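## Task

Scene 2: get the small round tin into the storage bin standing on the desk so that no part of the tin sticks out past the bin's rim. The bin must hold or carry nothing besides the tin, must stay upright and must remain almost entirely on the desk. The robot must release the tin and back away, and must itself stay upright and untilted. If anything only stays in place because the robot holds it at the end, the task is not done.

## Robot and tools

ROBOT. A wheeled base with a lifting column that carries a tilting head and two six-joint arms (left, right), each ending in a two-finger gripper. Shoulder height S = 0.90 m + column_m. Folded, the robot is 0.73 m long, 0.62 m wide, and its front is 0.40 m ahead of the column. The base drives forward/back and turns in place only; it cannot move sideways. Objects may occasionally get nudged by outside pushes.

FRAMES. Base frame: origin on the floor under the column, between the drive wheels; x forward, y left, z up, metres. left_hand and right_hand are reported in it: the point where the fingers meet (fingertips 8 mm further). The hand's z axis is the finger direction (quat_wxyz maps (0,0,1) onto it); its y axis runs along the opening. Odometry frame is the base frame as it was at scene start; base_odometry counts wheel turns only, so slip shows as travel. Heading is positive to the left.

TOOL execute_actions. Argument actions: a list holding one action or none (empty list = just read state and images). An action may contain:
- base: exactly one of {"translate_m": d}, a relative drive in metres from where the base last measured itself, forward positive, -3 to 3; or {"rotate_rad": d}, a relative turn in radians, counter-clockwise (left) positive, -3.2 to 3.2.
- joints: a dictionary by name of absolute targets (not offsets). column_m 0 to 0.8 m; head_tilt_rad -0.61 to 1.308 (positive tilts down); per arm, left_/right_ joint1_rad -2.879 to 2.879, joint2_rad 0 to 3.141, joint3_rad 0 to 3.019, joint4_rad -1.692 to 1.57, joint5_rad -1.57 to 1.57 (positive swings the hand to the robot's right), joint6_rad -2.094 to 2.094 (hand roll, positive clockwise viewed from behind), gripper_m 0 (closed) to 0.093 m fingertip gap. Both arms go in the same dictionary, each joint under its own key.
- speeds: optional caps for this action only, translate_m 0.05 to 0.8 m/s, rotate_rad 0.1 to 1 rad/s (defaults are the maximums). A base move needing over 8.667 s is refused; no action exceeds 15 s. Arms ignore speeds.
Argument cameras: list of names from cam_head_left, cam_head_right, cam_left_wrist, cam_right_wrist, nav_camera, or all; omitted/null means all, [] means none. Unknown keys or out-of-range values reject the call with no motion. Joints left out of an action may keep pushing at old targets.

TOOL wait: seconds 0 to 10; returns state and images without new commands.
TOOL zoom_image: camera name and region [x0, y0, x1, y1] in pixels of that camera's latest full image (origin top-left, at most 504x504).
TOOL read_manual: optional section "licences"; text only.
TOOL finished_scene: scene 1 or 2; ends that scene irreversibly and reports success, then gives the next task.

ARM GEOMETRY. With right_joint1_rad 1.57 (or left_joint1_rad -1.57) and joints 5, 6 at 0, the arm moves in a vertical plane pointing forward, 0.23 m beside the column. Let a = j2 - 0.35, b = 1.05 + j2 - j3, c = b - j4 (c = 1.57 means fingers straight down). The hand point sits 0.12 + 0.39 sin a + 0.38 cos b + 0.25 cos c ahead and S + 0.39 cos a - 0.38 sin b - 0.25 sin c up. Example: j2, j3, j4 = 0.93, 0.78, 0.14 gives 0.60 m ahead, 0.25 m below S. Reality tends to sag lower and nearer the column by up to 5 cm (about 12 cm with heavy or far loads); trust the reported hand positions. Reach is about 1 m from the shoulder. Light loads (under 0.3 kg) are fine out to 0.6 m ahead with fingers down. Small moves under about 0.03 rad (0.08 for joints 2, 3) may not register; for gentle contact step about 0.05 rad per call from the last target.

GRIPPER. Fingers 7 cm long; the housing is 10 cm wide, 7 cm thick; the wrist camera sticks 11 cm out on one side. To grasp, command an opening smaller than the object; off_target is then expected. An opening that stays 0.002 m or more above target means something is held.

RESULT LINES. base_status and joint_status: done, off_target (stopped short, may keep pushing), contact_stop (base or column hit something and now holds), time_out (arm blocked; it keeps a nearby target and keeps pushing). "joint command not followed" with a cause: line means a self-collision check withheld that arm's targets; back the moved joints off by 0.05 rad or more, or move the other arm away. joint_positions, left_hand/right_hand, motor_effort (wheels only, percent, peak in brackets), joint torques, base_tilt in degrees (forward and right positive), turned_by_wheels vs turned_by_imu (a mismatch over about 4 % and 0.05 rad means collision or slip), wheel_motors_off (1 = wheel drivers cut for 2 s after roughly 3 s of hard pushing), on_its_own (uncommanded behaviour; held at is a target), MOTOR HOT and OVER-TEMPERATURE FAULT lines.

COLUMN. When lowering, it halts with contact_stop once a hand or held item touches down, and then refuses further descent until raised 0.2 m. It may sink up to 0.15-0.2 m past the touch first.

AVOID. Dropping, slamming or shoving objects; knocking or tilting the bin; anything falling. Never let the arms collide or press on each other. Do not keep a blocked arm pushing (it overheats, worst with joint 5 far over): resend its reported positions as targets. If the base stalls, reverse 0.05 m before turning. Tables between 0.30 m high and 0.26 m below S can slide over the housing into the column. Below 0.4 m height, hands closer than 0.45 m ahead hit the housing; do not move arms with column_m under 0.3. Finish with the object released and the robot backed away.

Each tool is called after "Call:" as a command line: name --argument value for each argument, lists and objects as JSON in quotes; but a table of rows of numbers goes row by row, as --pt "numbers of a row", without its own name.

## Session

Call:
execute_actions --actions '[]'

Scene clock: 0.00 s.
Joint torques (N m, as the arm reports them, + toward a larger angle): no reading
base_odometry: x=+0.000 y=+0.000 heading=+0.000 (m, m, rad; odometry frame)
turned_by_wheels: +0.000 (rad since the last result)
turned_by_imu: +0.000 (rad since the last result)
base_tilt: forward=-0.2 right=+0.4 (deg)
base_status: not commanded
joint_positions: column_m=+0.557 head_tilt_rad=+0.865 left_joint1_rad=-1.553 left_joint2_rad=+0.902 left_joint3_rad=+0.374 left_joint4_rad=-0.997 left_joint5_rad=+0.014 left_joint6_rad=-0.029 left_gripper_m=+0.095 right_joint1_rad=+1.556 right_joint2_rad=+0.879 right_joint3_rad=+0.422 right_joint4_rad=-0.918 right_joint5_rad=+0.010 right_joint6_rad=-0.053 right_gripper_m=+0.095
joint_status: not commanded
wheel_motors_off: 0
motor_effort: left_wheel=+7 right_wheel=+0 (%)
left_hand: x=+0.1185 y=+0.2254 z=+1.2714 quat_wxyz=(+0.480, +0.023, -0.877, -0.006) (m; base frame)
right_hand: x=+0.1599 y=-0.2305 z=+1.2475 quat_wxyz=(+0.413, +0.020, -0.911, -0.002) (m; base frame)
pictures: cam_head_left, cam_head_right, cam_left_wrist, cam_right_wrist, nav_camera
camera_calibration (this result's frames):
cam_head_left: T_world_to_cam=[[0.0883161, -0.992312, -0.086702, 0.152996], [-0.70949, -0.0015713, -0.704714, 1.11638], [0.69916, 0.123752, -0.704174, 0.976337], [0, 0, 0, 1]] pos_world=[0.0959347, 0.0327507, 1.48751]
cam_head_right: T_world_to_cam=[[0.0825263, -0.99299, -0.0846185, 0.0783738], [-0.719715, -0.000651839, -0.69427, 1.10615], [0.689348, 0.118197, -0.714723, 0.990563], [0, 0, 0, 1]] pos_world=[0.106802, -0.0385358, 1.48258]
cam_left_wrist: T_world_to_cam=[[0.0352708, -0.999181, -0.0198466, 0.243469], [0.0592982, -0.0177316, 0.998083, -1.26711], [-0.997617, -0.03638, 0.0586242, 0.173716], [0, 0, 0, 1]] pos_world=[0.239852, 0.227121, 1.25933]
cam_right_wrist: T_world_to_cam=[[0.0407258, -0.999169, -0.00142688, -0.235065], [-0.0903987, -0.00510683, 0.995893, -1.22592], [-0.995073, -0.0404295, -0.0905316, 0.387159], [0, 0, 0, 1]] pos_world=[0.284003, -0.225478, 1.2556]
Images, in order (width x height): cam_head_left 672x504, cam_head_right 672x504, cam_left_wrist 504x504, cam_right_wrist 504x504, nav_camera 672x504.

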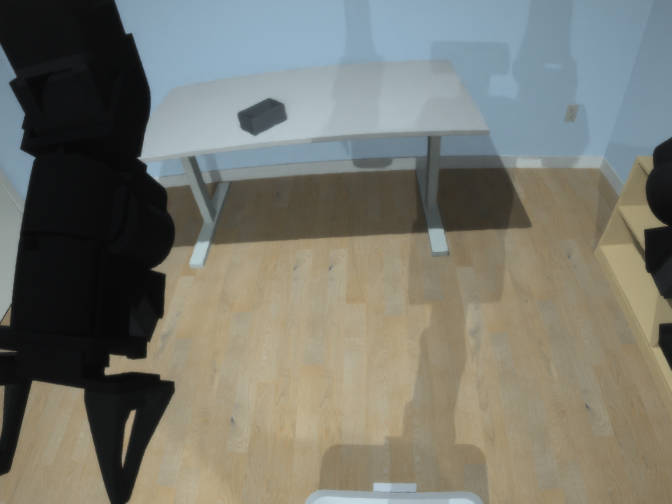

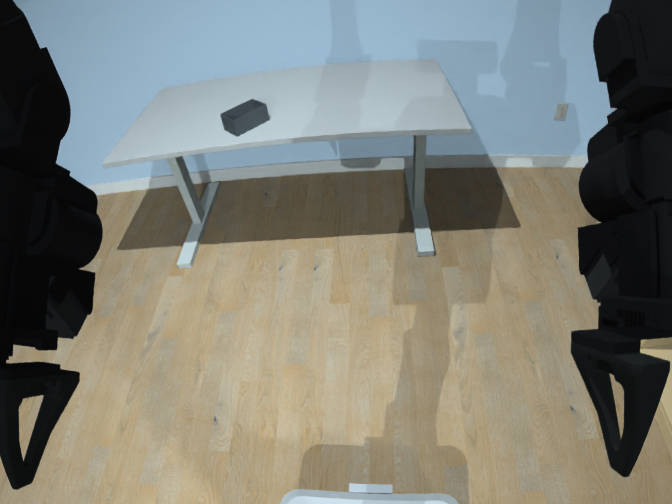

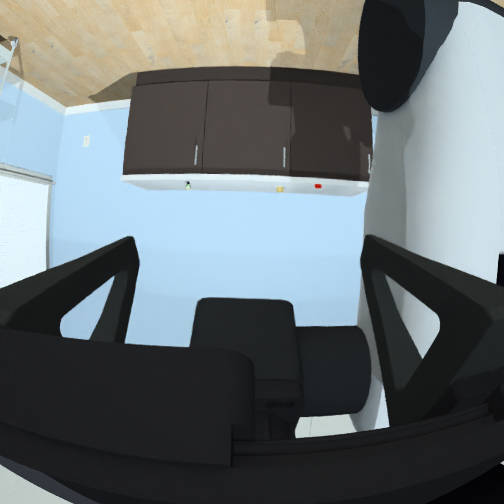

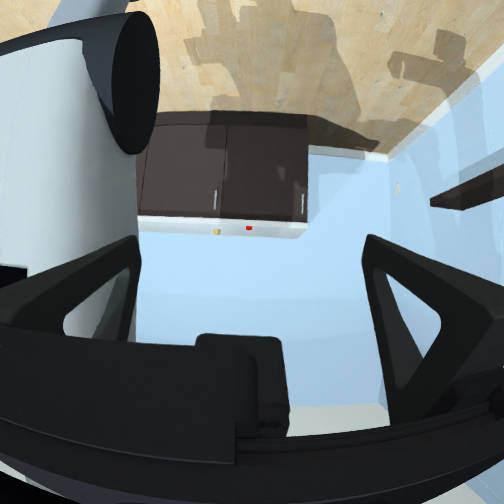

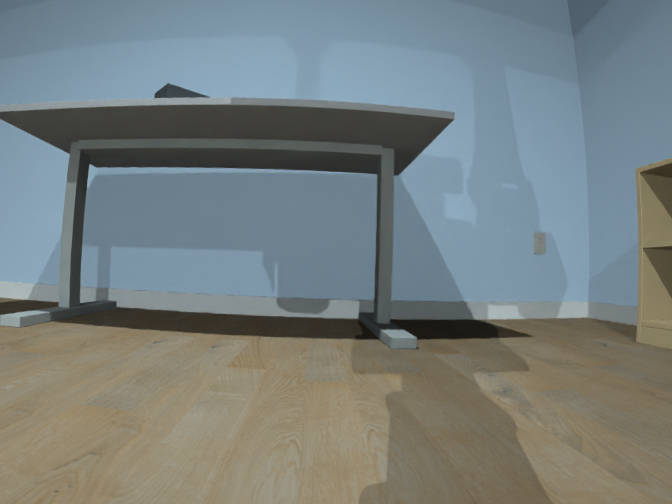

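Call:
zoom_image --camera "cam_head_left" --region '[200, 70, 340, 160]'

Call:
execute_actions --actions '[{"base":{"rotate_rad":-1.55},"joints":{"head_tilt_rad":0.5}}]' --cameras '["cam_head_left"]'

Call:
execute_actions --actions '[{"base":{"rotate_rad":-1.6}}]' --cameras '["cam_head_left"]'

Region (200, 70, 340, 160) of cam_head_left's 672x504 image, scaled by 3.600, with more detail than that image has; it fills the top 324 rows of this view, and the rest is white.

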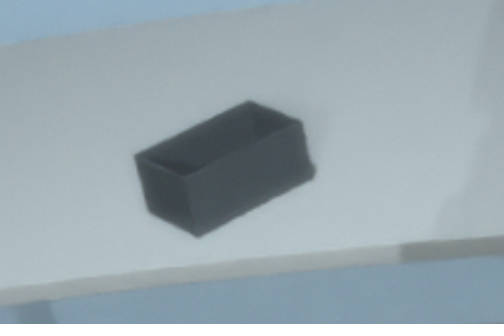

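Scene clock: 8.07 s.
Joint torques (N m, as the arm reports them, + toward a larger angle): left_arm=[-0.09 -7.45 -1.07 -1.36 -0.09 -0.05] | right_arm=[-0.14 -7.24 -0.91 -0.96 -0.12  0.21]
base_odometry: x=+0.000 y=+0.000 heading=-1.548 (m, m, rad; odometry frame)
turned_by_wheels: -1.548 (rad since the last result)
turned_by_imu: -1.528 (rad since the last result)
base_tilt: forward=-0.1 right=+0.5 (deg)
base_status: done
joint_positions: column_m=+0.557 head_tilt_rad=+0.518 left_joint1_rad=-1.553 left_joint2_rad=+0.902 left_joint3_rad=+0.374 left_joint4_rad=-0.997 left_joint5_rad=+0.014 left_joint6_rad=-0.029 left_gripper_m=+0.095 right_joint1_rad=+1.556 right_joint2_rad=+0.879 right_joint3_rad=+0.422 right_joint4_rad=-0.918 right_joint5_rad=+0.010 right_joint6_rad=-0.053 right_gripper_m=+0.095
joint_status: all done
wheel_motors_off: 0
motor_effort: left_wheel=+6(61) right_wheel=-7(38) (%)
left_hand: x=+0.1185 y=+0.2254 z=+1.2714 quat_wxyz=(+0.480, +0.023, -0.877, -0.006) (m; base frame)
right_hand: x=+0.1599 y=-0.2305 z=+1.2475 quat_wxyz=(+0.413, +0.020, -0.911, -0.002) (m; base frame)
pictures: cam_head_left
camera_calibration (this result's frames):
cam_head_left: T_world_to_cam=[[0.112505, -0.992312, -0.051571, 0.0975845], [-0.428115, -0.0015713, -0.903723, 1.40936], [0.896694, 0.123752, -0.425, 0.535735], [0, 0, 0, 1]] pos_world=[0.111998, 0.0327507, 1.50639]
Images, in order (width x height): cam_head_left 672x504.

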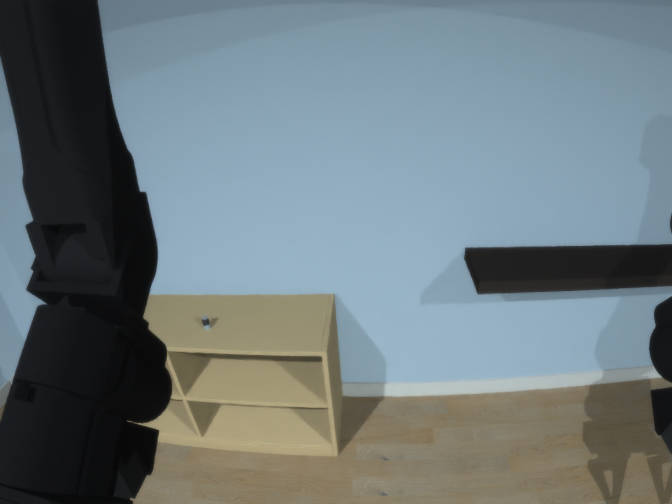

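Scene clock: 11.33 s.
Joint torques (N m, as the arm reports them, + toward a larger angle): left_arm=[-0.13 -7.69 -1.1  -1.28 -0.06 -0.06] | right_arm=[-0.13 -7.35 -0.98 -0.97 -0.12  0.2 ]
base_odometry: x=+0.000 y=+0.000 heading=+3.136 (m, m, rad; odometry frame)
turned_by_wheels: -1.598 (rad since the last result)
turned_by_imu: -1.580 (rad since the last result)
base_tilt: forward=-0.2 right=+0.6 (deg)
base_status: done
joint_positions: column_m=+0.557 head_tilt_rad=+0.518 left_joint1_rad=-1.553 left_joint2_rad=+0.902 left_joint3_rad=+0.374 left_joint4_rad=-0.997 left_joint5_rad=+0.014 left_joint6_rad=-0.029 left_gripper_m=+0.095 right_joint1_rad=+1.556 right_joint2_rad=+0.879 right_joint3_rad=+0.422 right_joint4_rad=-0.918 right_joint5_rad=+0.010 right_joint6_rad=-0.053 right_gripper_m=+0.095
joint_status: not commanded
wheel_motors_off: 0
motor_effort: left_wheel=+8(33) right_wheel=-7(35) (%)
left_hand: x=+0.1185 y=+0.2254 z=+1.2714 quat_wxyz=(+0.480, +0.023, -0.877, -0.006) (m; base frame)
right_hand: x=+0.1599 y=-0.2305 z=+1.2475 quat_wxyz=(+0.413, +0.020, -0.911, -0.002) (m; base frame)
pictures: cam_head_left
camera_calibration (this result's frames):
cam_head_left: T_world_to_cam=[[0.112506, -0.992312, -0.0515701, 0.0975831], [-0.428107, -0.0015713, -0.903727, 1.40936], [0.896698, 0.123752, -0.424993, 0.535723], [0, 0, 0, 1]] pos_world=[0.111998, 0.0327507, 1.50639]
Images, in order (width x height): cam_head_left 672x504.

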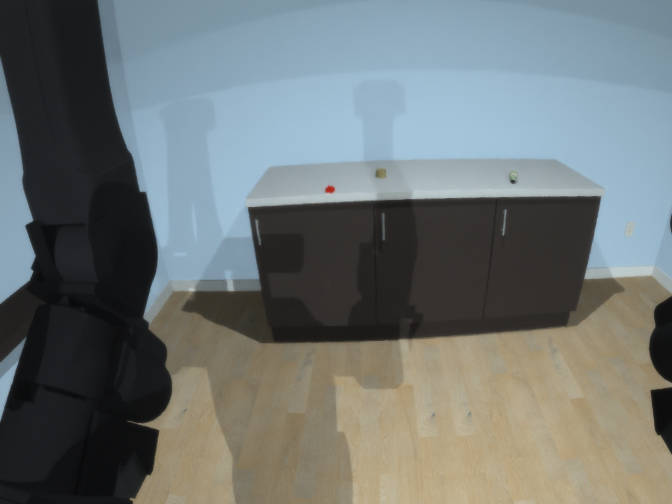

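Call:
zoom_image --camera "cam_head_left" --region '[310, 155, 550, 205]'

Call:
execute_actions --actions '[{"base":{"rotate_rad":1.3}}]' --cameras '["cam_head_left"]'

Call:
zoom_image --camera "cam_head_left" --region '[230, 270, 430, 370]'

Region (310, 155, 550, 205) of cam_head_left's 672x504 image, scaled by 2.100, with more detail than that image has; it fills the top 105 rows of this view, and the rest is white.

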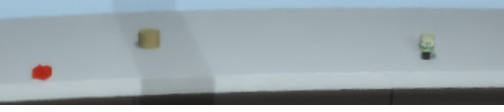

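Scene clock: 17.93 s.
Joint torques (N m, as the arm reports them, + toward a larger angle): left_arm=[ 0.12 -7.58 -1.05 -1.42 -0.08 -0.06] | right_arm=[-0.13 -7.29 -0.91 -0.96 -0.12  0.21]
base_odometry: x=+0.000 y=+0.000 heading=-1.848 (m, m, rad; odometry frame)
turned_by_wheels: +1.298 (rad since the last result)
turned_by_imu: +1.281 (rad since the last result)
base_tilt: forward=-0.2 right=+0.6 (deg)
base_status: done
joint_positions: column_m=+0.557 head_tilt_rad=+0.518 left_joint1_rad=-1.553 left_joint2_rad=+0.902 left_joint3_rad=+0.374 left_joint4_rad=-0.997 left_joint5_rad=+0.014 left_joint6_rad=-0.029 left_gripper_m=+0.095 right_joint1_rad=+1.556 right_joint2_rad=+0.879 right_joint3_rad=+0.422 right_joint4_rad=-0.918 right_joint5_rad=+0.010 right_joint6_rad=-0.053 right_gripper_m=+0.095
joint_status: not commanded
wheel_motors_off: 0
motor_effort: left_wheel=-5(32) right_wheel=+3(36) (%)
left_hand: x=+0.1185 y=+0.2254 z=+1.2714 quat_wxyz=(+0.480, +0.023, -0.877, -0.006) (m; base frame)
right_hand: x=+0.1599 y=-0.2305 z=+1.2475 quat_wxyz=(+0.413, +0.020, -0.911, -0.002) (m; base frame)
pictures: cam_head_left
camera_calibration (this result's frames):
cam_head_left: T_world_to_cam=[[0.112506, -0.992312, -0.0515694, 0.097582], [-0.428102, -0.0015713, -0.903729, 1.40937], [0.8967, 0.123752, -0.424988, 0.535715], [0, 0, 0, 1]] pos_world=[0.111998, 0.0327507, 1.50639]
Images, in order (width x height): cam_head_left 672x504.

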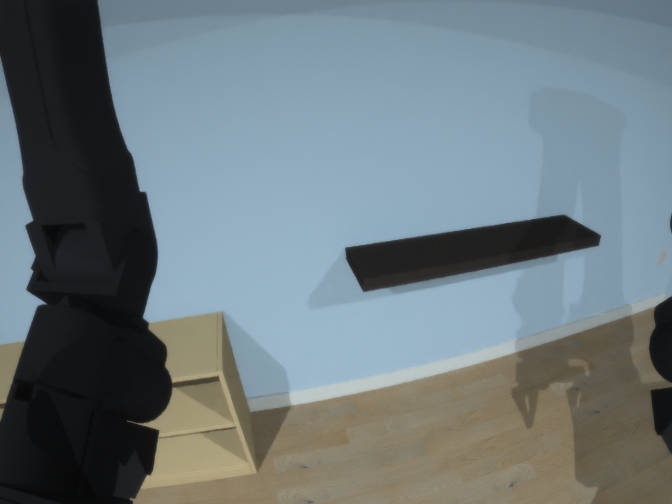

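Region (230, 270, 430, 370) of cam_head_left's 672x504 image, scaled by 2.520, with more detail than that image has.

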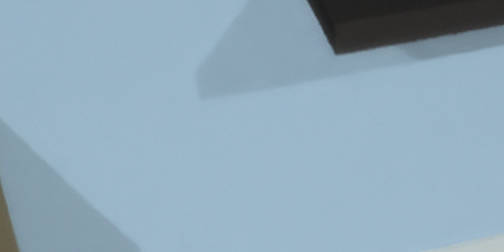

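Call:
execute_actions --actions '[{"base":{"rotate_rad":0.78},"joints":{"head_tilt_rad":0.75}}]' --cameras '[]'

Call:
execute_actions --actions '[{"base":{"translate_m":0.6}}]' --cameras '["cam_head_left","cam_head_right"]'

Call:
zoom_image --camera "cam_head_left" --region '[240, 200, 440, 350]'

Scene clock: 26.37 s.
Joint torques (N m, as the arm reports them, + toward a larger angle): left_arm=[ 0.05 -7.58 -1.11 -1.36 -0.1  -0.03] | right_arm=[-0.14 -7.32 -0.9  -0.95 -0.12  0.21]
base_odometry: x=+0.000 y=-0.001 heading=-1.070 (m, m, rad; odometry frame)
turned_by_wheels: +0.778 (rad since the last result)
turned_by_imu: +0.767 (rad since the last result)
base_tilt: forward=-0.2 right=+0.5 (deg)
base_status: done
joint_positions: column_m=+0.557 head_tilt_rad=+0.752 left_joint1_rad=-1.553 left_joint2_rad=+0.902 left_joint3_rad=+0.374 left_joint4_rad=-0.997 left_joint5_rad=+0.014 left_joint6_rad=-0.029 left_gripper_m=+0.095 right_joint1_rad=+1.556 right_joint2_rad=+0.879 right_joint3_rad=+0.422 right_joint4_rad=-0.918 right_joint5_rad=+0.010 right_joint6_rad=-0.053 right_gripper_m=+0.095
joint_status: all done
wheel_motors_off: 0
motor_effort: left_wheel=-7(40) right_wheel=+6(46) (%)
left_hand: x=+0.1185 y=+0.2254 z=+1.2714 quat_wxyz=(+0.480, +0.023, -0.877, -0.006) (m; base frame)
right_hand: x=+0.1599 y=-0.2305 z=+1.2475 quat_wxyz=(+0.413, +0.020, -0.911, -0.002) (m; base frame)
pictures: none
No camera images: the call's "cameras" was empty. Leave "cameras" out to get every camera's image.

Scene clock: 29.17 s.
Joint torques (N m, as the arm reports them, + toward a larger angle): left_arm=[ 0.   -7.54 -1.3  -1.37 -0.08 -0.03] | right_arm=[-0.14 -7.34 -0.98 -0.94 -0.12  0.21]
base_odometry: x=+0.288 y=-0.527 heading=-1.070 (m, m, rad; odometry frame)
turned_by_wheels: +0.000 (rad since the last result)
turned_by_imu: -0.002 (rad since the last result)
base_tilt: forward=-0.2 right=+0.5 (deg)
base_status: done
joint_positions: column_m=+0.557 head_tilt_rad=+0.753 left_joint1_rad=-1.553 left_joint2_rad=+0.902 left_joint3_rad=+0.377 left_joint4_rad=-0.997 left_joint5_rad=+0.014 left_joint6_rad=-0.029 left_gripper_m=+0.095 right_joint1_rad=+1.556 right_joint2_rad=+0.879 right_joint3_rad=+0.423 right_joint4_rad=-0.918 right_joint5_rad=+0.010 right_joint6_rad=-0.053 right_gripper_m=+0.095
joint_status: not commanded
wheel_motors_off: 0
motor_effort: left_wheel=-1(55) right_wheel=-1(61) (%)
left_hand: x=+0.1199 y=+0.2254 z=+1.2709 quat_wxyz=(+0.478, +0.023, -0.878, -0.006) (m; base frame)
right_hand: x=+0.1607 y=-0.2305 z=+1.2473 quat_wxyz=(+0.412, +0.020, -0.911, -0.002) (m; base frame)
pictures: cam_head_left, cam_head_right
camera_calibration (this result's frames):
cam_head_left: T_world_to_cam=[[0.0974389, -0.992312, -0.0763062, 0.136501], [-0.626426, -0.0015713, -0.779479, 1.22758], [0.773367, 0.123752, -0.621763, 0.845479], [0, 0, 0, 1]] pos_world=[0.101824, 0.0327507, 1.49298]
cam_head_right: T_world_to_cam=[[0.0914527, -0.99299, -0.0748817, 0.062905], [-0.637753, -0.000651839, -0.770241, 1.21926], [0.764793, 0.118197, -0.633342, 0.86123], [0, 0, 0, 1]] pos_world=[0.113174, -0.0385358, 1.48929]
Images, in order (width x height): cam_head_left 672x504, cam_head_right 672x504.

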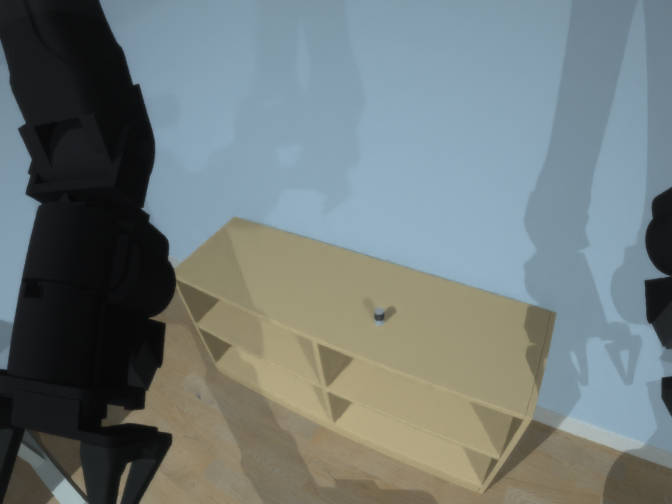

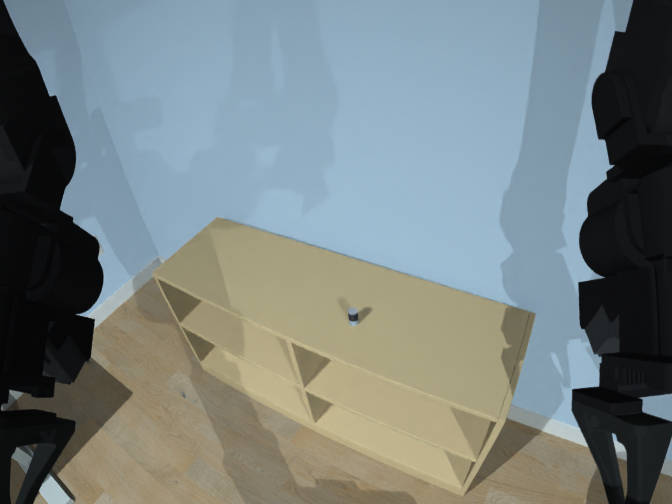

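Region (240, 200, 440, 350) of cam_head_left's 672x504 image, scaled by 2.520, with more detail than that image has; it fills the top 378 rows of this view, and the rest is white.

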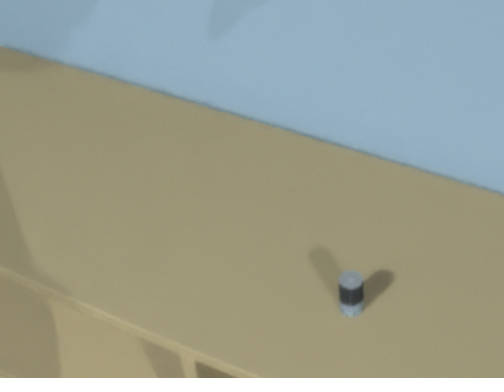

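Call:
execute_actions --actions '[{"base":{"rotate_rad":-2.57},"joints":{"head_tilt_rad":0.5}}]' --cameras '["cam_head_left"]'

Call:
execute_actions --actions '[{"base":{"translate_m":1.5},"joints":{"column_m":0.75}}]' --cameras '[]'

Call:
execute_actions --actions '[{"base":{"rotate_rad":0.495},"joints":{"head_tilt_rad":0.7}}]' --cameras '["cam_head_left","cam_head_right"]'

Scene clock: 43.10 s.
Joint torques (N m, as the arm reports them, + toward a larger angle): left_arm=[ 0.03 -7.68 -1.38 -1.34 -0.09 -0.06] | right_arm=[-0.16 -7.31 -1.03 -0.97 -0.12  0.21]
base_odometry: x=+0.288 y=-0.527 heading=+2.644 (m, m, rad; odometry frame)
turned_by_wheels: -2.569 (rad since the last result)
turned_by_imu: -2.537 (rad since the last result)
base_tilt: forward=-0.1 right=+0.5 (deg)
base_status: done
joint_positions: column_m=+0.557 head_tilt_rad=+0.518 left_joint1_rad=-1.553 left_joint2_rad=+0.902 left_joint3_rad=+0.377 left_joint4_rad=-0.997 left_joint5_rad=+0.014 left_joint6_rad=-0.029 left_gripper_m=+0.095 right_joint1_rad=+1.556 right_joint2_rad=+0.879 right_joint3_rad=+0.423 right_joint4_rad=-0.918 right_joint5_rad=+0.010 right_joint6_rad=-0.053 right_gripper_m=+0.095
joint_status: all done
wheel_motors_off: 0
motor_effort: left_wheel=+8(40) right_wheel=-7(61) (%)
left_hand: x=+0.1199 y=+0.2254 z=+1.2709 quat_wxyz=(+0.478, +0.023, -0.878, -0.006) (m; base frame)
right_hand: x=+0.1607 y=-0.2305 z=+1.2473 quat_wxyz=(+0.412, +0.020, -0.911, -0.002) (m; base frame)
pictures: cam_head_left
camera_calibration (this result's frames):
cam_head_left: T_world_to_cam=[[0.112505, -0.992312, -0.0515706, 0.097584], [-0.428112, -0.0015713, -0.903724, 1.40936], [0.896695, 0.123752, -0.424997, 0.53573], [0, 0, 0, 1]] pos_world=[0.111998, 0.0327507, 1.50639]
Images, in order (width x height): cam_head_left 672x504.

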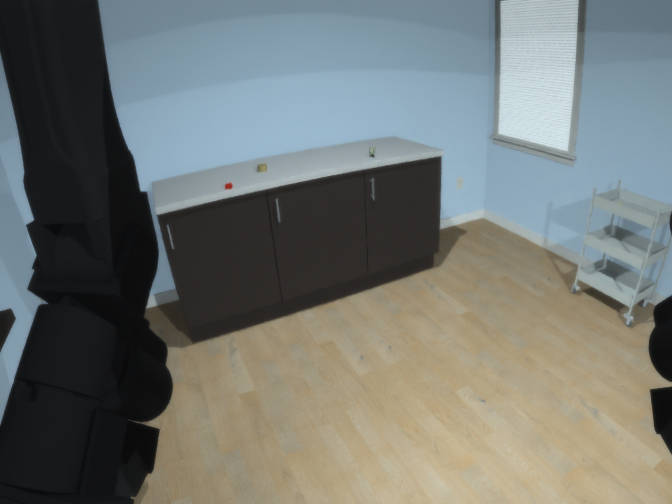

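Scene clock: 47.27 s.
Joint torques (N m, as the arm reports them, + toward a larger angle): left_arm=[-0.2  -7.37 -1.2  -1.27 -0.07 -0.04] | right_arm=[-0.15 -7.27 -0.9  -0.96 -0.12  0.21]
base_odometry: x=-1.030 y=+0.189 heading=+2.644 (m, m, rad; odometry frame)
turned_by_wheels: +0.000 (rad since the last result)
turned_by_imu: -0.004 (rad since the last result)
base_tilt: forward=-0.1 right=+0.6 (deg)
base_status: done
joint_positions: column_m=+0.750 head_tilt_rad=+0.517 left_joint1_rad=-1.553 left_joint2_rad=+0.902 left_joint3_rad=+0.376 left_joint4_rad=-0.997 left_joint5_rad=+0.014 left_joint6_rad=-0.029 left_gripper_m=+0.095 right_joint1_rad=+1.556 right_joint2_rad=+0.879 right_joint3_rad=+0.422 right_joint4_rad=-0.918 right_joint5_rad=+0.010 right_joint6_rad=-0.053 right_gripper_m=+0.095
joint_status: all done
wheel_motors_off: 0
motor_effort: left_wheel=-2(67) right_wheel=+1(54) (%)
left_hand: x=+0.1191 y=+0.2254 z=+1.4643 quat_wxyz=(+0.479, +0.023, -0.877, -0.006) (m; base frame)
right_hand: x=+0.1601 y=-0.2305 z=+1.4405 quat_wxyz=(+0.413, +0.020, -0.911, -0.002) (m; base frame)
pictures: none
No camera images: the call's "cameras" was empty. Leave "cameras" out to get every camera's image.

Scene clock: 49.27 s.
Joint torques (N m, as the arm reports them, + toward a larger angle): left_arm=[-0.23 -7.31 -1.22 -1.32 -0.08 -0.05] | right_arm=[-0.17 -7.34 -0.93 -0.95 -0.12  0.21]
base_odometry: x=-1.030 y=+0.189 heading=+3.138 (m, m, rad; odometry frame)
turned_by_wheels: +0.494 (rad since the last result)
turned_by_imu: +0.486 (rad since the last result)
base_tilt: forward=-0.2 right=+0.6 (deg)
base_status: done
joint_positions: column_m=+0.750 head_tilt_rad=+0.702 left_joint1_rad=-1.553 left_joint2_rad=+0.902 left_joint3_rad=+0.376 left_joint4_rad=-0.997 left_joint5_rad=+0.014 left_joint6_rad=-0.029 left_gripper_m=+0.095 right_joint1_rad=+1.556 right_joint2_rad=+0.879 right_joint3_rad=+0.422 right_joint4_rad=-0.918 right_joint5_rad=+0.010 right_joint6_rad=-0.053 right_gripper_m=+0.095
joint_status: all done
wheel_motors_off: 0
motor_effort: left_wheel=-7(62) right_wheel=+8(37) (%)
left_hand: x=+0.1191 y=+0.2254 z=+1.4643 quat_wxyz=(+0.479, +0.023, -0.877, -0.006) (m; base frame)
right_hand: x=+0.1601 y=-0.2305 z=+1.4405 quat_wxyz=(+0.413, +0.020, -0.911, -0.002) (m; base frame)
pictures: cam_head_left, cam_head_right
camera_calibration (this result's frames):
cam_head_left: T_world_to_cam=[[0.101151, -0.992312, -0.0713126, 0.142378], [-0.586459, -0.0015713, -0.809977, 1.42901], [0.803638, 0.123752, -0.582109, 0.895164], [0, 0, 0, 1]] pos_world=[0.104266, 0.0327507, 1.6887]
cam_head_right: T_world_to_cam=[[0.0951006, -0.99299, -0.0701908, 0.0690358], [-0.598236, -0.000651839, -0.80132, 1.41994], [0.795657, 0.118197, -0.594104, 0.913843], [0, 0, 0, 1]] pos_world=[0.115786, -0.0385358, 1.68559]
Images, in order (width x height): cam_head_left 672x504, cam_head_right 672x504.

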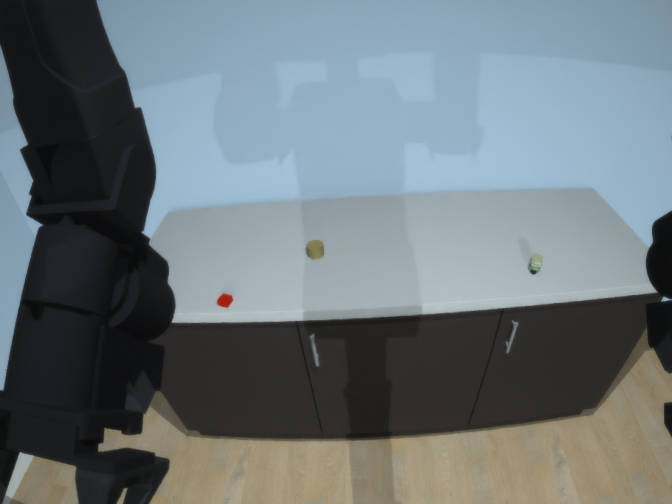

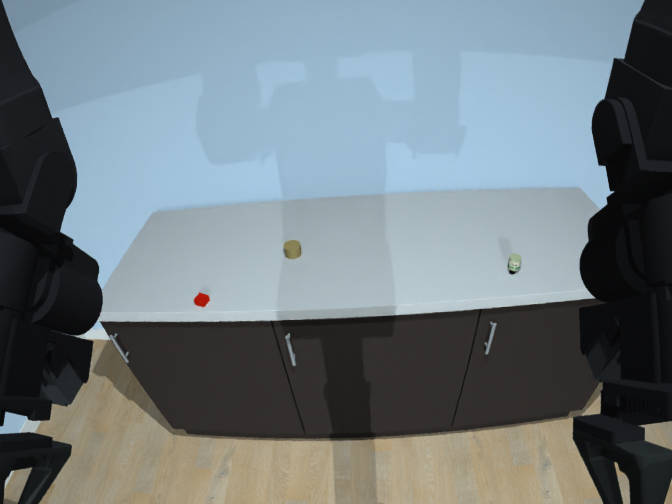

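Call:
execute_actions --actions '[{"base":{"translate_m":0.36},"speeds":{"translate_m":0.3},"joints":{"left_joint1_rad":-1.53,"left_joint2_rad":1.70,"left_joint3_rad":1.80,"left_joint4_rad":-0.62,"left_joint5_rad":0,"left_joint6_rad":0,"head_tilt_rad":0.9}}]' --cameras '["cam_head_left","cam_head_right","cam_left_wrist","nav_camera"]'

Scene clock: 60.70 s.
Joint torques (N m, as the arm reports them, + toward a larger angle): left_arm=[  0.68 -20.71   5.16   1.02  -0.19  -0.02] | right_arm=[-0.08 -7.21 -0.97 -0.97 -0.13  0.2 ]
base_odometry: x=-1.390 y=+0.190 heading=+3.138 (m, m, rad; odometry frame)
turned_by_wheels: +0.000 (rad since the last result)
turned_by_imu: -0.001 (rad since the last result)
base_tilt: forward=-0.1 right=+0.5 (deg)
base_status: done
joint_positions: column_m=+0.750 head_tilt_rad=+0.901 left_joint1_rad=-1.537 left_joint2_rad=+1.688 left_joint3_rad=+1.795 left_joint4_rad=-0.624 left_joint5_rad=+0.003 left_joint6_rad=-0.005 left_gripper_m=+0.095 right_joint1_rad=+1.556 right_joint2_rad=+0.879 right_joint3_rad=+0.422 right_joint4_rad=-0.918 right_joint5_rad=+0.010 right_joint6_rad=-0.053 right_gripper_m=+0.095
joint_status: all done
wheel_motors_off: 0
motor_effort: left_wheel=+1(56) right_wheel=+0(59) (%)
left_hand: x=+0.7251 y=+0.2486 z=+1.1855 quat_wxyz=(-0.003, +0.011, -1.000, -0.013) (m; base frame)
right_hand: x=+0.1597 y=-0.2305 z=+1.4406 quat_wxyz=(+0.413, +0.020, -0.911, -0.002) (m; base frame)
pictures: cam_head_left, cam_head_right, cam_left_wrist, nav_camera
camera_calibration (this result's frames):
cam_head_left: T_world_to_cam=[[0.0850786, -0.992312, -0.089881, 0.175415], [-0.734845, -0.0015713, -0.678234, 1.20773], [0.672878, 0.123752, -0.729329, 1.15726], [0, 0, 0, 1]] pos_world=[0.0938748, 0.0327507, 1.67892]
cam_head_right: T_world_to_cam=[[0.079369, -0.99299, -0.0875867, 0.10002], [-0.74468, -0.000651839, -0.667421, 1.19482], [0.662686, 0.118197, -0.739512, 1.17291], [0, 0, 0, 1]] pos_world=[0.104554, -0.0385358, 1.67359]
cam_left_wrist: T_world_to_cam=[[0.0112127, -0.999734, -0.0201498, 0.261506], [-0.812103, -0.0208616, 0.583141, -0.0923119], [-0.583406, 0.00982514, -0.812121, 1.50516], [0, 0, 0, 1]] pos_world=[0.80022, 0.244722, 1.28147]
Images, in order (width x height): cam_head_left 672x504, cam_head_right 672x504, cam_left_wrist 504x504, nav_camera 672x504.

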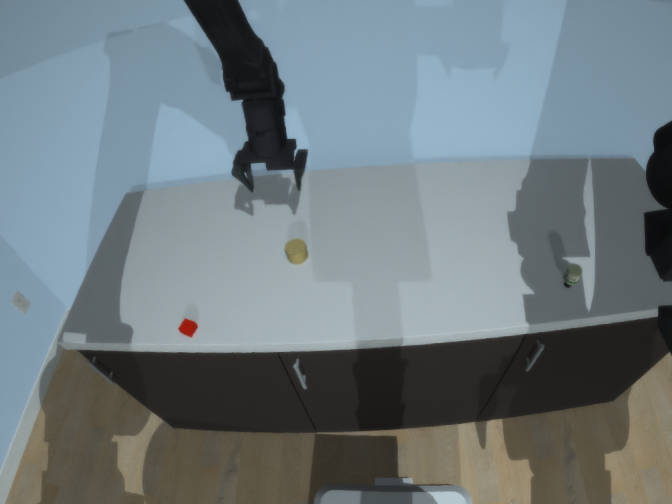

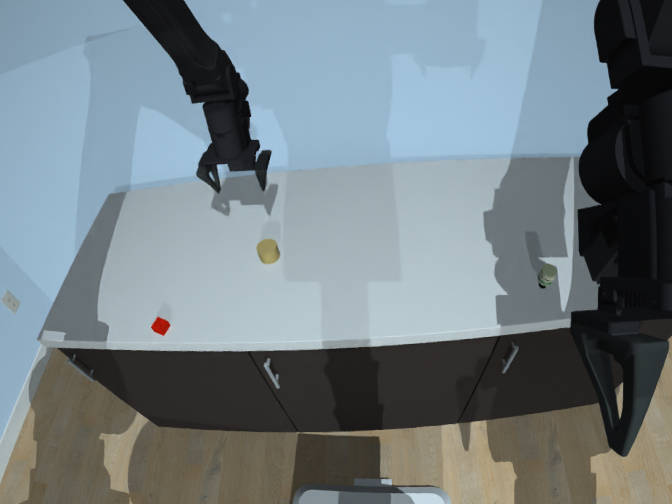

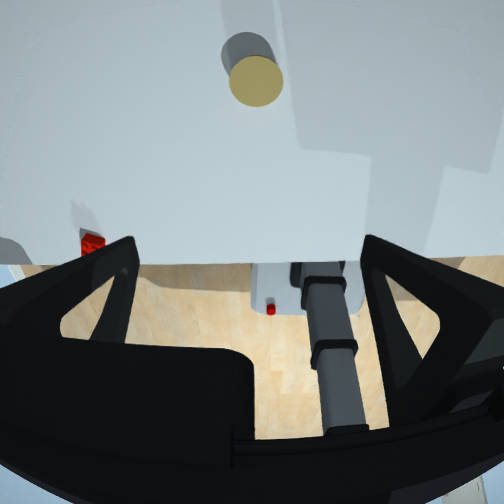

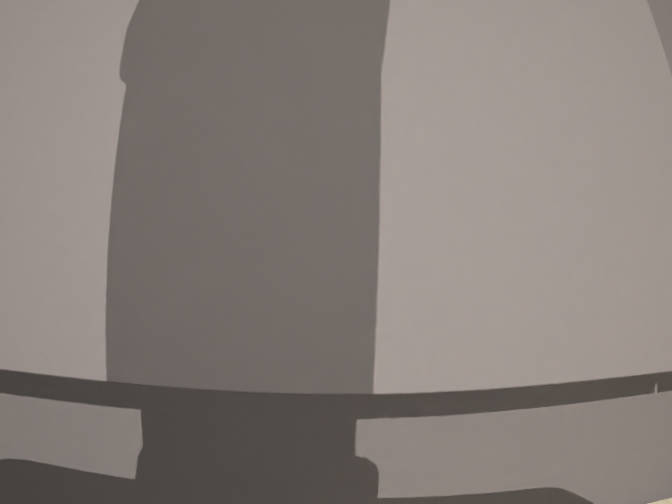

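Call:
execute_actions --actions '[{"joints":{"left_joint2_rad":1.75,"left_joint3_rad":2.005,"left_joint4_rad":-0.775,"column_m":0.6}}]' --cameras '["cam_head_left","cam_left_wrist"]'

Scene clock: 68.47 s.
Joint torques (N m, as the arm reports them, + toward a larger angle): left_arm=[  0.7  -22.26   7.5    0.41  -0.21   0.  ] | right_arm=[-0.09 -7.29 -0.92 -0.96 -0.12  0.2 ]
base_odometry: x=-1.390 y=+0.190 heading=+3.138 (m, m, rad; odometry frame)
turned_by_wheels: +0.000 (rad since the last result)
turned_by_imu: +0.000 (rad since the last result)
base_tilt: forward=-0.2 right=+0.5 (deg)
base_status: not commanded
joint_positions: column_m=+0.600 head_tilt_rad=+0.901 left_joint1_rad=-1.537 left_joint2_rad=+1.750 left_joint3_rad=+1.980 left_joint4_rad=-0.766 left_joint5_rad=+0.003 left_joint6_rad=-0.005 left_gripper_m=+0.095 right_joint1_rad=+1.556 right_joint2_rad=+0.879 right_joint3_rad=+0.422 right_joint4_rad=-0.918 right_joint5_rad=+0.010 right_joint6_rad=-0.053 right_gripper_m=+0.095
joint_status: all done
wheel_motors_off: 0
motor_effort: left_wheel=+1(1) right_wheel=+0(1) (%)
left_hand: x=+0.7611 y=+0.2490 z=+1.0419 quat_wxyz=(+0.006, +0.011, -1.000, -0.013) (m; base frame)
right_hand: x=+0.1597 y=-0.2305 z=+1.2908 quat_wxyz=(+0.413, +0.020, -0.911, -0.002) (m; base frame)
pictures: cam_head_left, cam_left_wrist
camera_calibration (this result's frames):
cam_head_left: T_world_to_cam=[[0.0850786, -0.992312, -0.089881, 0.161944], [-0.734845, -0.0015713, -0.678234, 1.10608], [0.672878, 0.123752, -0.729329, 1.04795], [0, 0, 0, 1]] pos_world=[0.0938748, 0.0327507, 1.52904]
cam_left_wrist: T_world_to_cam=[[0.0113903, -0.999734, -0.0200414, 0.258385], [-0.8006, -0.021126, 0.598827, -0.00439492], [-0.599091, 0.00922436, -0.800628, 1.40959], [0, 0, 0, 1]] pos_world=[0.838013, 0.245221, 1.13637]
Images, in order (width x height): cam_head_left 672x504, cam_left_wrist 504x504.

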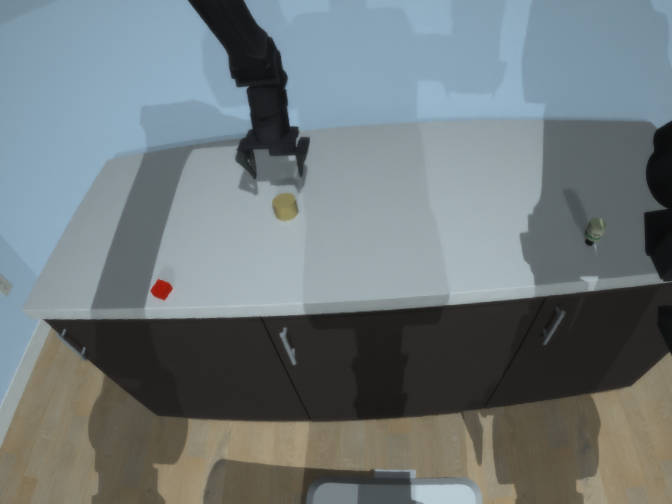

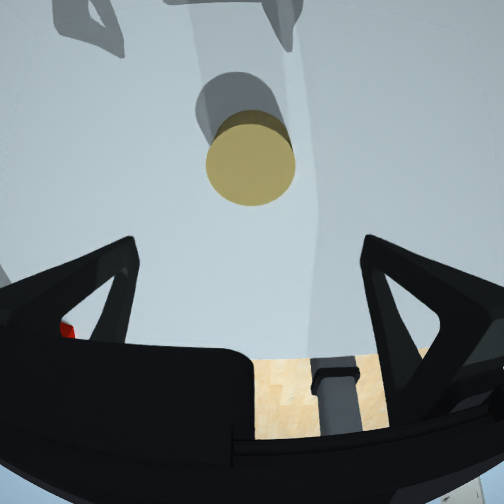

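Call:
execute_actions --actions '[{"joints":{"column_m":0.51}}]' --cameras '["cam_left_wrist"]'

Scene clock: 73.90 s.
Joint torques (N m, as the arm reports them, + toward a larger angle): left_arm=[  1.15 -21.93   7.4    0.46  -0.19  -0.01] | right_arm=[-0.15 -7.24 -0.9  -0.97 -0.13  0.21]
base_odometry: x=-1.390 y=+0.190 heading=+3.138 (m, m, rad; odometry frame)
turned_by_wheels: +0.000 (rad since the last result)
turned_by_imu: +0.000 (rad since the last result)
base_tilt: forward=-0.1 right=+0.5 (deg)
base_status: not commanded
joint_positions: column_m=+0.510 head_tilt_rad=+0.901 left_joint1_rad=-1.537 left_joint2_rad=+1.750 left_joint3_rad=+1.980 left_joint4_rad=-0.766 left_joint5_rad=+0.003 left_joint6_rad=-0.005 left_gripper_m=+0.095 right_joint1_rad=+1.556 right_joint2_rad=+0.879 right_joint3_rad=+0.422 right_joint4_rad=-0.918 right_joint5_rad=+0.010 right_joint6_rad=-0.053 right_gripper_m=+0.095
joint_status: all done
wheel_motors_off: 0
motor_effort: left_wheel=+0(0) right_wheel=+0(0) (%)
left_hand: x=+0.7611 y=+0.2490 z=+0.9518 quat_wxyz=(+0.006, +0.011, -1.000, -0.013) (m; base frame)
right_hand: x=+0.1597 y=-0.2305 z=+1.2008 quat_wxyz=(+0.413, +0.020, -0.911, -0.002) (m; base frame)
pictures: cam_left_wrist
camera_calibration (this result's frames):
cam_left_wrist: T_world_to_cam=[[0.0113903, -0.999734, -0.0200414, 0.256581], [-0.8006, -0.021126, 0.598827, 0.0495064], [-0.599091, 0.00922436, -0.800628, 1.33753], [0, 0, 0, 1]] pos_world=[0.838013, 0.245221, 1.04636]
Images, in order (width x height): cam_left_wrist 504x504.

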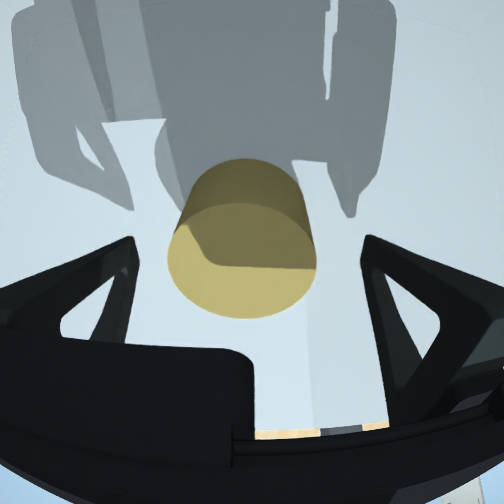

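Call:
execute_actions --actions '[{"joints":{"column_m":0.48}}]' --cameras '["cam_left_wrist"]'

Call:
execute_actions --actions '[{"joints":{"left_gripper_m":0.03}}]' --cameras '[]'

Call:
execute_actions --actions '[{"joints":{"column_m":0.65}}]' --cameras '["cam_left_wrist"]'

Scene clock: 78.93 s.
Joint torques (N m, as the arm reports them, + toward a larger angle): left_arm=[  0.67 -21.26   7.43   0.59  -0.24  -0.01] | right_arm=[-0.18 -7.31 -0.91 -0.97 -0.13  0.21]
base_odometry: x=-1.390 y=+0.190 heading=+3.138 (m, m, rad; odometry frame)
turned_by_wheels: +0.000 (rad since the last result)
turned_by_imu: +0.000 (rad since the last result)
base_tilt: forward=-0.2 right=+0.5 (deg)
base_status: not commanded
joint_positions: column_m=+0.480 head_tilt_rad=+0.901 left_joint1_rad=-1.535 left_joint2_rad=+1.730 left_joint3_rad=+1.980 left_joint4_rad=-0.770 left_joint5_rad=+0.004 left_joint6_rad=-0.002 left_gripper_m=+0.095 right_joint1_rad=+1.556 right_joint2_rad=+0.879 right_joint3_rad=+0.422 right_joint4_rad=-0.918 right_joint5_rad=+0.010 right_joint6_rad=-0.053 right_gripper_m=+0.095
joint_status: all done
wheel_motors_off: 0
motor_effort: left_wheel=+1(2) right_wheel=-1(1) (%)
left_hand: x=+0.7697 y=+0.2503 z=+0.9351 quat_wxyz=(-0.002, +0.010, -1.000, -0.014) (m; base frame)
right_hand: x=+0.1597 y=-0.2305 z=+1.1708 quat_wxyz=(+0.413, +0.020, -0.911, -0.002) (m; base frame)
pictures: cam_left_wrist
camera_calibration (this result's frames):
cam_left_wrist: T_world_to_cam=[[0.00932144, -0.999736, -0.0209872, 0.259863], [-0.810768, -0.0198409, 0.585031, 0.0868859], [-0.585293, 0.0115624, -0.810739, 1.3275], [0, 0, 0, 1]] pos_world=[0.844998, 0.246169, 1.03088]
Images, in order (width x height): cam_left_wrist 504x504.

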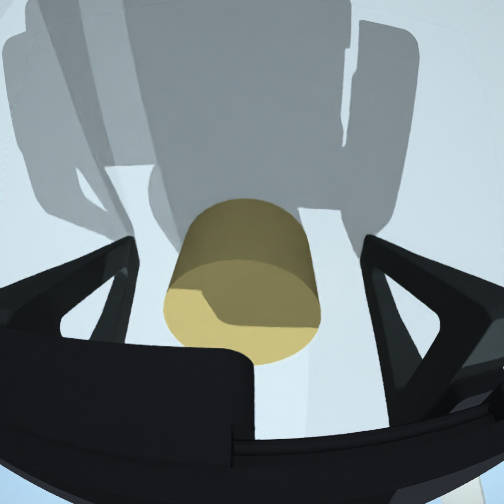

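Scene clock: 79.57 s.
Joint torques (N m, as the arm reports them, + toward a larger angle): left_arm=[  0.68 -20.99   7.47   0.6   -0.19  -0.04] | right_arm=[-0.12 -7.29 -0.92 -0.95 -0.13  0.21]
base_odometry: x=-1.390 y=+0.190 heading=+3.138 (m, m, rad; odometry frame)
turned_by_wheels: +0.000 (rad since the last result)
turned_by_imu: +0.000 (rad since the last result)
base_tilt: forward=-0.2 right=+0.5 (deg)
base_status: not commanded
joint_positions: column_m=+0.480 head_tilt_rad=+0.901 left_joint1_rad=-1.535 left_joint2_rad=+1.730 left_joint3_rad=+1.980 left_joint4_rad=-0.770 left_joint5_rad=+0.003 left_joint6_rad=-0.002 left_gripper_m=+0.051 right_joint1_rad=+1.556 right_joint2_rad=+0.879 right_joint3_rad=+0.422 right_joint4_rad=-0.918 right_joint5_rad=+0.010 right_joint6_rad=-0.053 right_gripper_m=+0.095
joint_status: left_gripper_m off_target (ended at +0.051, target +0.030)
wheel_motors_off: 0
motor_effort: left_wheel=+1(1) right_wheel=-1(1) (%)
left_hand: x=+0.7697 y=+0.2504 z=+0.9351 quat_wxyz=(-0.002, +0.010, -1.000, -0.014) (m; base frame)
right_hand: x=+0.1597 y=-0.2305 z=+1.1708 quat_wxyz=(+0.413, +0.020, -0.911, -0.002) (m; base frame)
pictures: none
No camera images: the call's "cameras" was empty. Leave "cameras" out to get every camera's image.

Scene clock: 82.37 s.
Joint torques (N m, as the arm reports them, + toward a larger angle): left_arm=[  0.92 -21.87   7.26   0.47  -0.17  -0.06] | right_arm=[-0.14 -7.31 -0.89 -0.98 -0.12  0.21]
base_odometry: x=-1.390 y=+0.190 heading=+3.138 (m, m, rad; odometry frame)
turned_by_wheels: +0.000 (rad since the last result)
turned_by_imu: +0.000 (rad since the last result)
base_tilt: forward=-0.2 right=+0.5 (deg)
base_status: not commanded
joint_positions: column_m=+0.650 head_tilt_rad=+0.901 left_joint1_rad=-1.535 left_joint2_rad=+1.739 left_joint3_rad=+1.980 left_joint4_rad=-0.770 left_joint5_rad=+0.003 left_joint6_rad=-0.002 left_gripper_m=+0.051 right_joint1_rad=+1.556 right_joint2_rad=+0.879 right_joint3_rad=+0.422 right_joint4_rad=-0.918 right_joint5_rad=+0.010 right_joint6_rad=-0.053 right_gripper_m=+0.095
joint_status: all done
wheel_motors_off: 0
motor_effort: left_wheel=+1(1) right_wheel=-2(0) (%)
left_hand: x=+0.7656 y=+0.2505 z=+1.0991 quat_wxyz=(+0.002, +0.010, -1.000, -0.014) (m; base frame)
right_hand: x=+0.1597 y=-0.2305 z=+1.3406 quat_wxyz=(+0.413, +0.020, -0.911, -0.002) (m; base frame)
pictures: cam_left_wrist
camera_calibration (this result's frames):
cam_left_wrist: T_world_to_cam=[[0.00941144, -0.999721, -0.0216708, 0.264262], [-0.805368, -0.0204236, 0.592424, -0.0245079], [-0.592701, 0.0118774, -0.805335, 1.45768], [0, 0, 0, 1]] pos_world=[0.841745, 0.246375, 1.19417]
Images, in order (width x height): cam_left_wrist 504x504.

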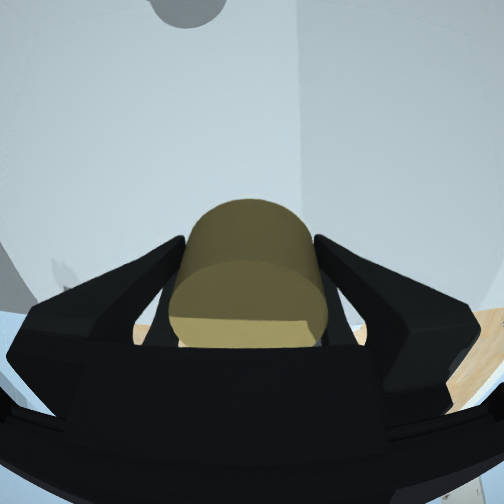

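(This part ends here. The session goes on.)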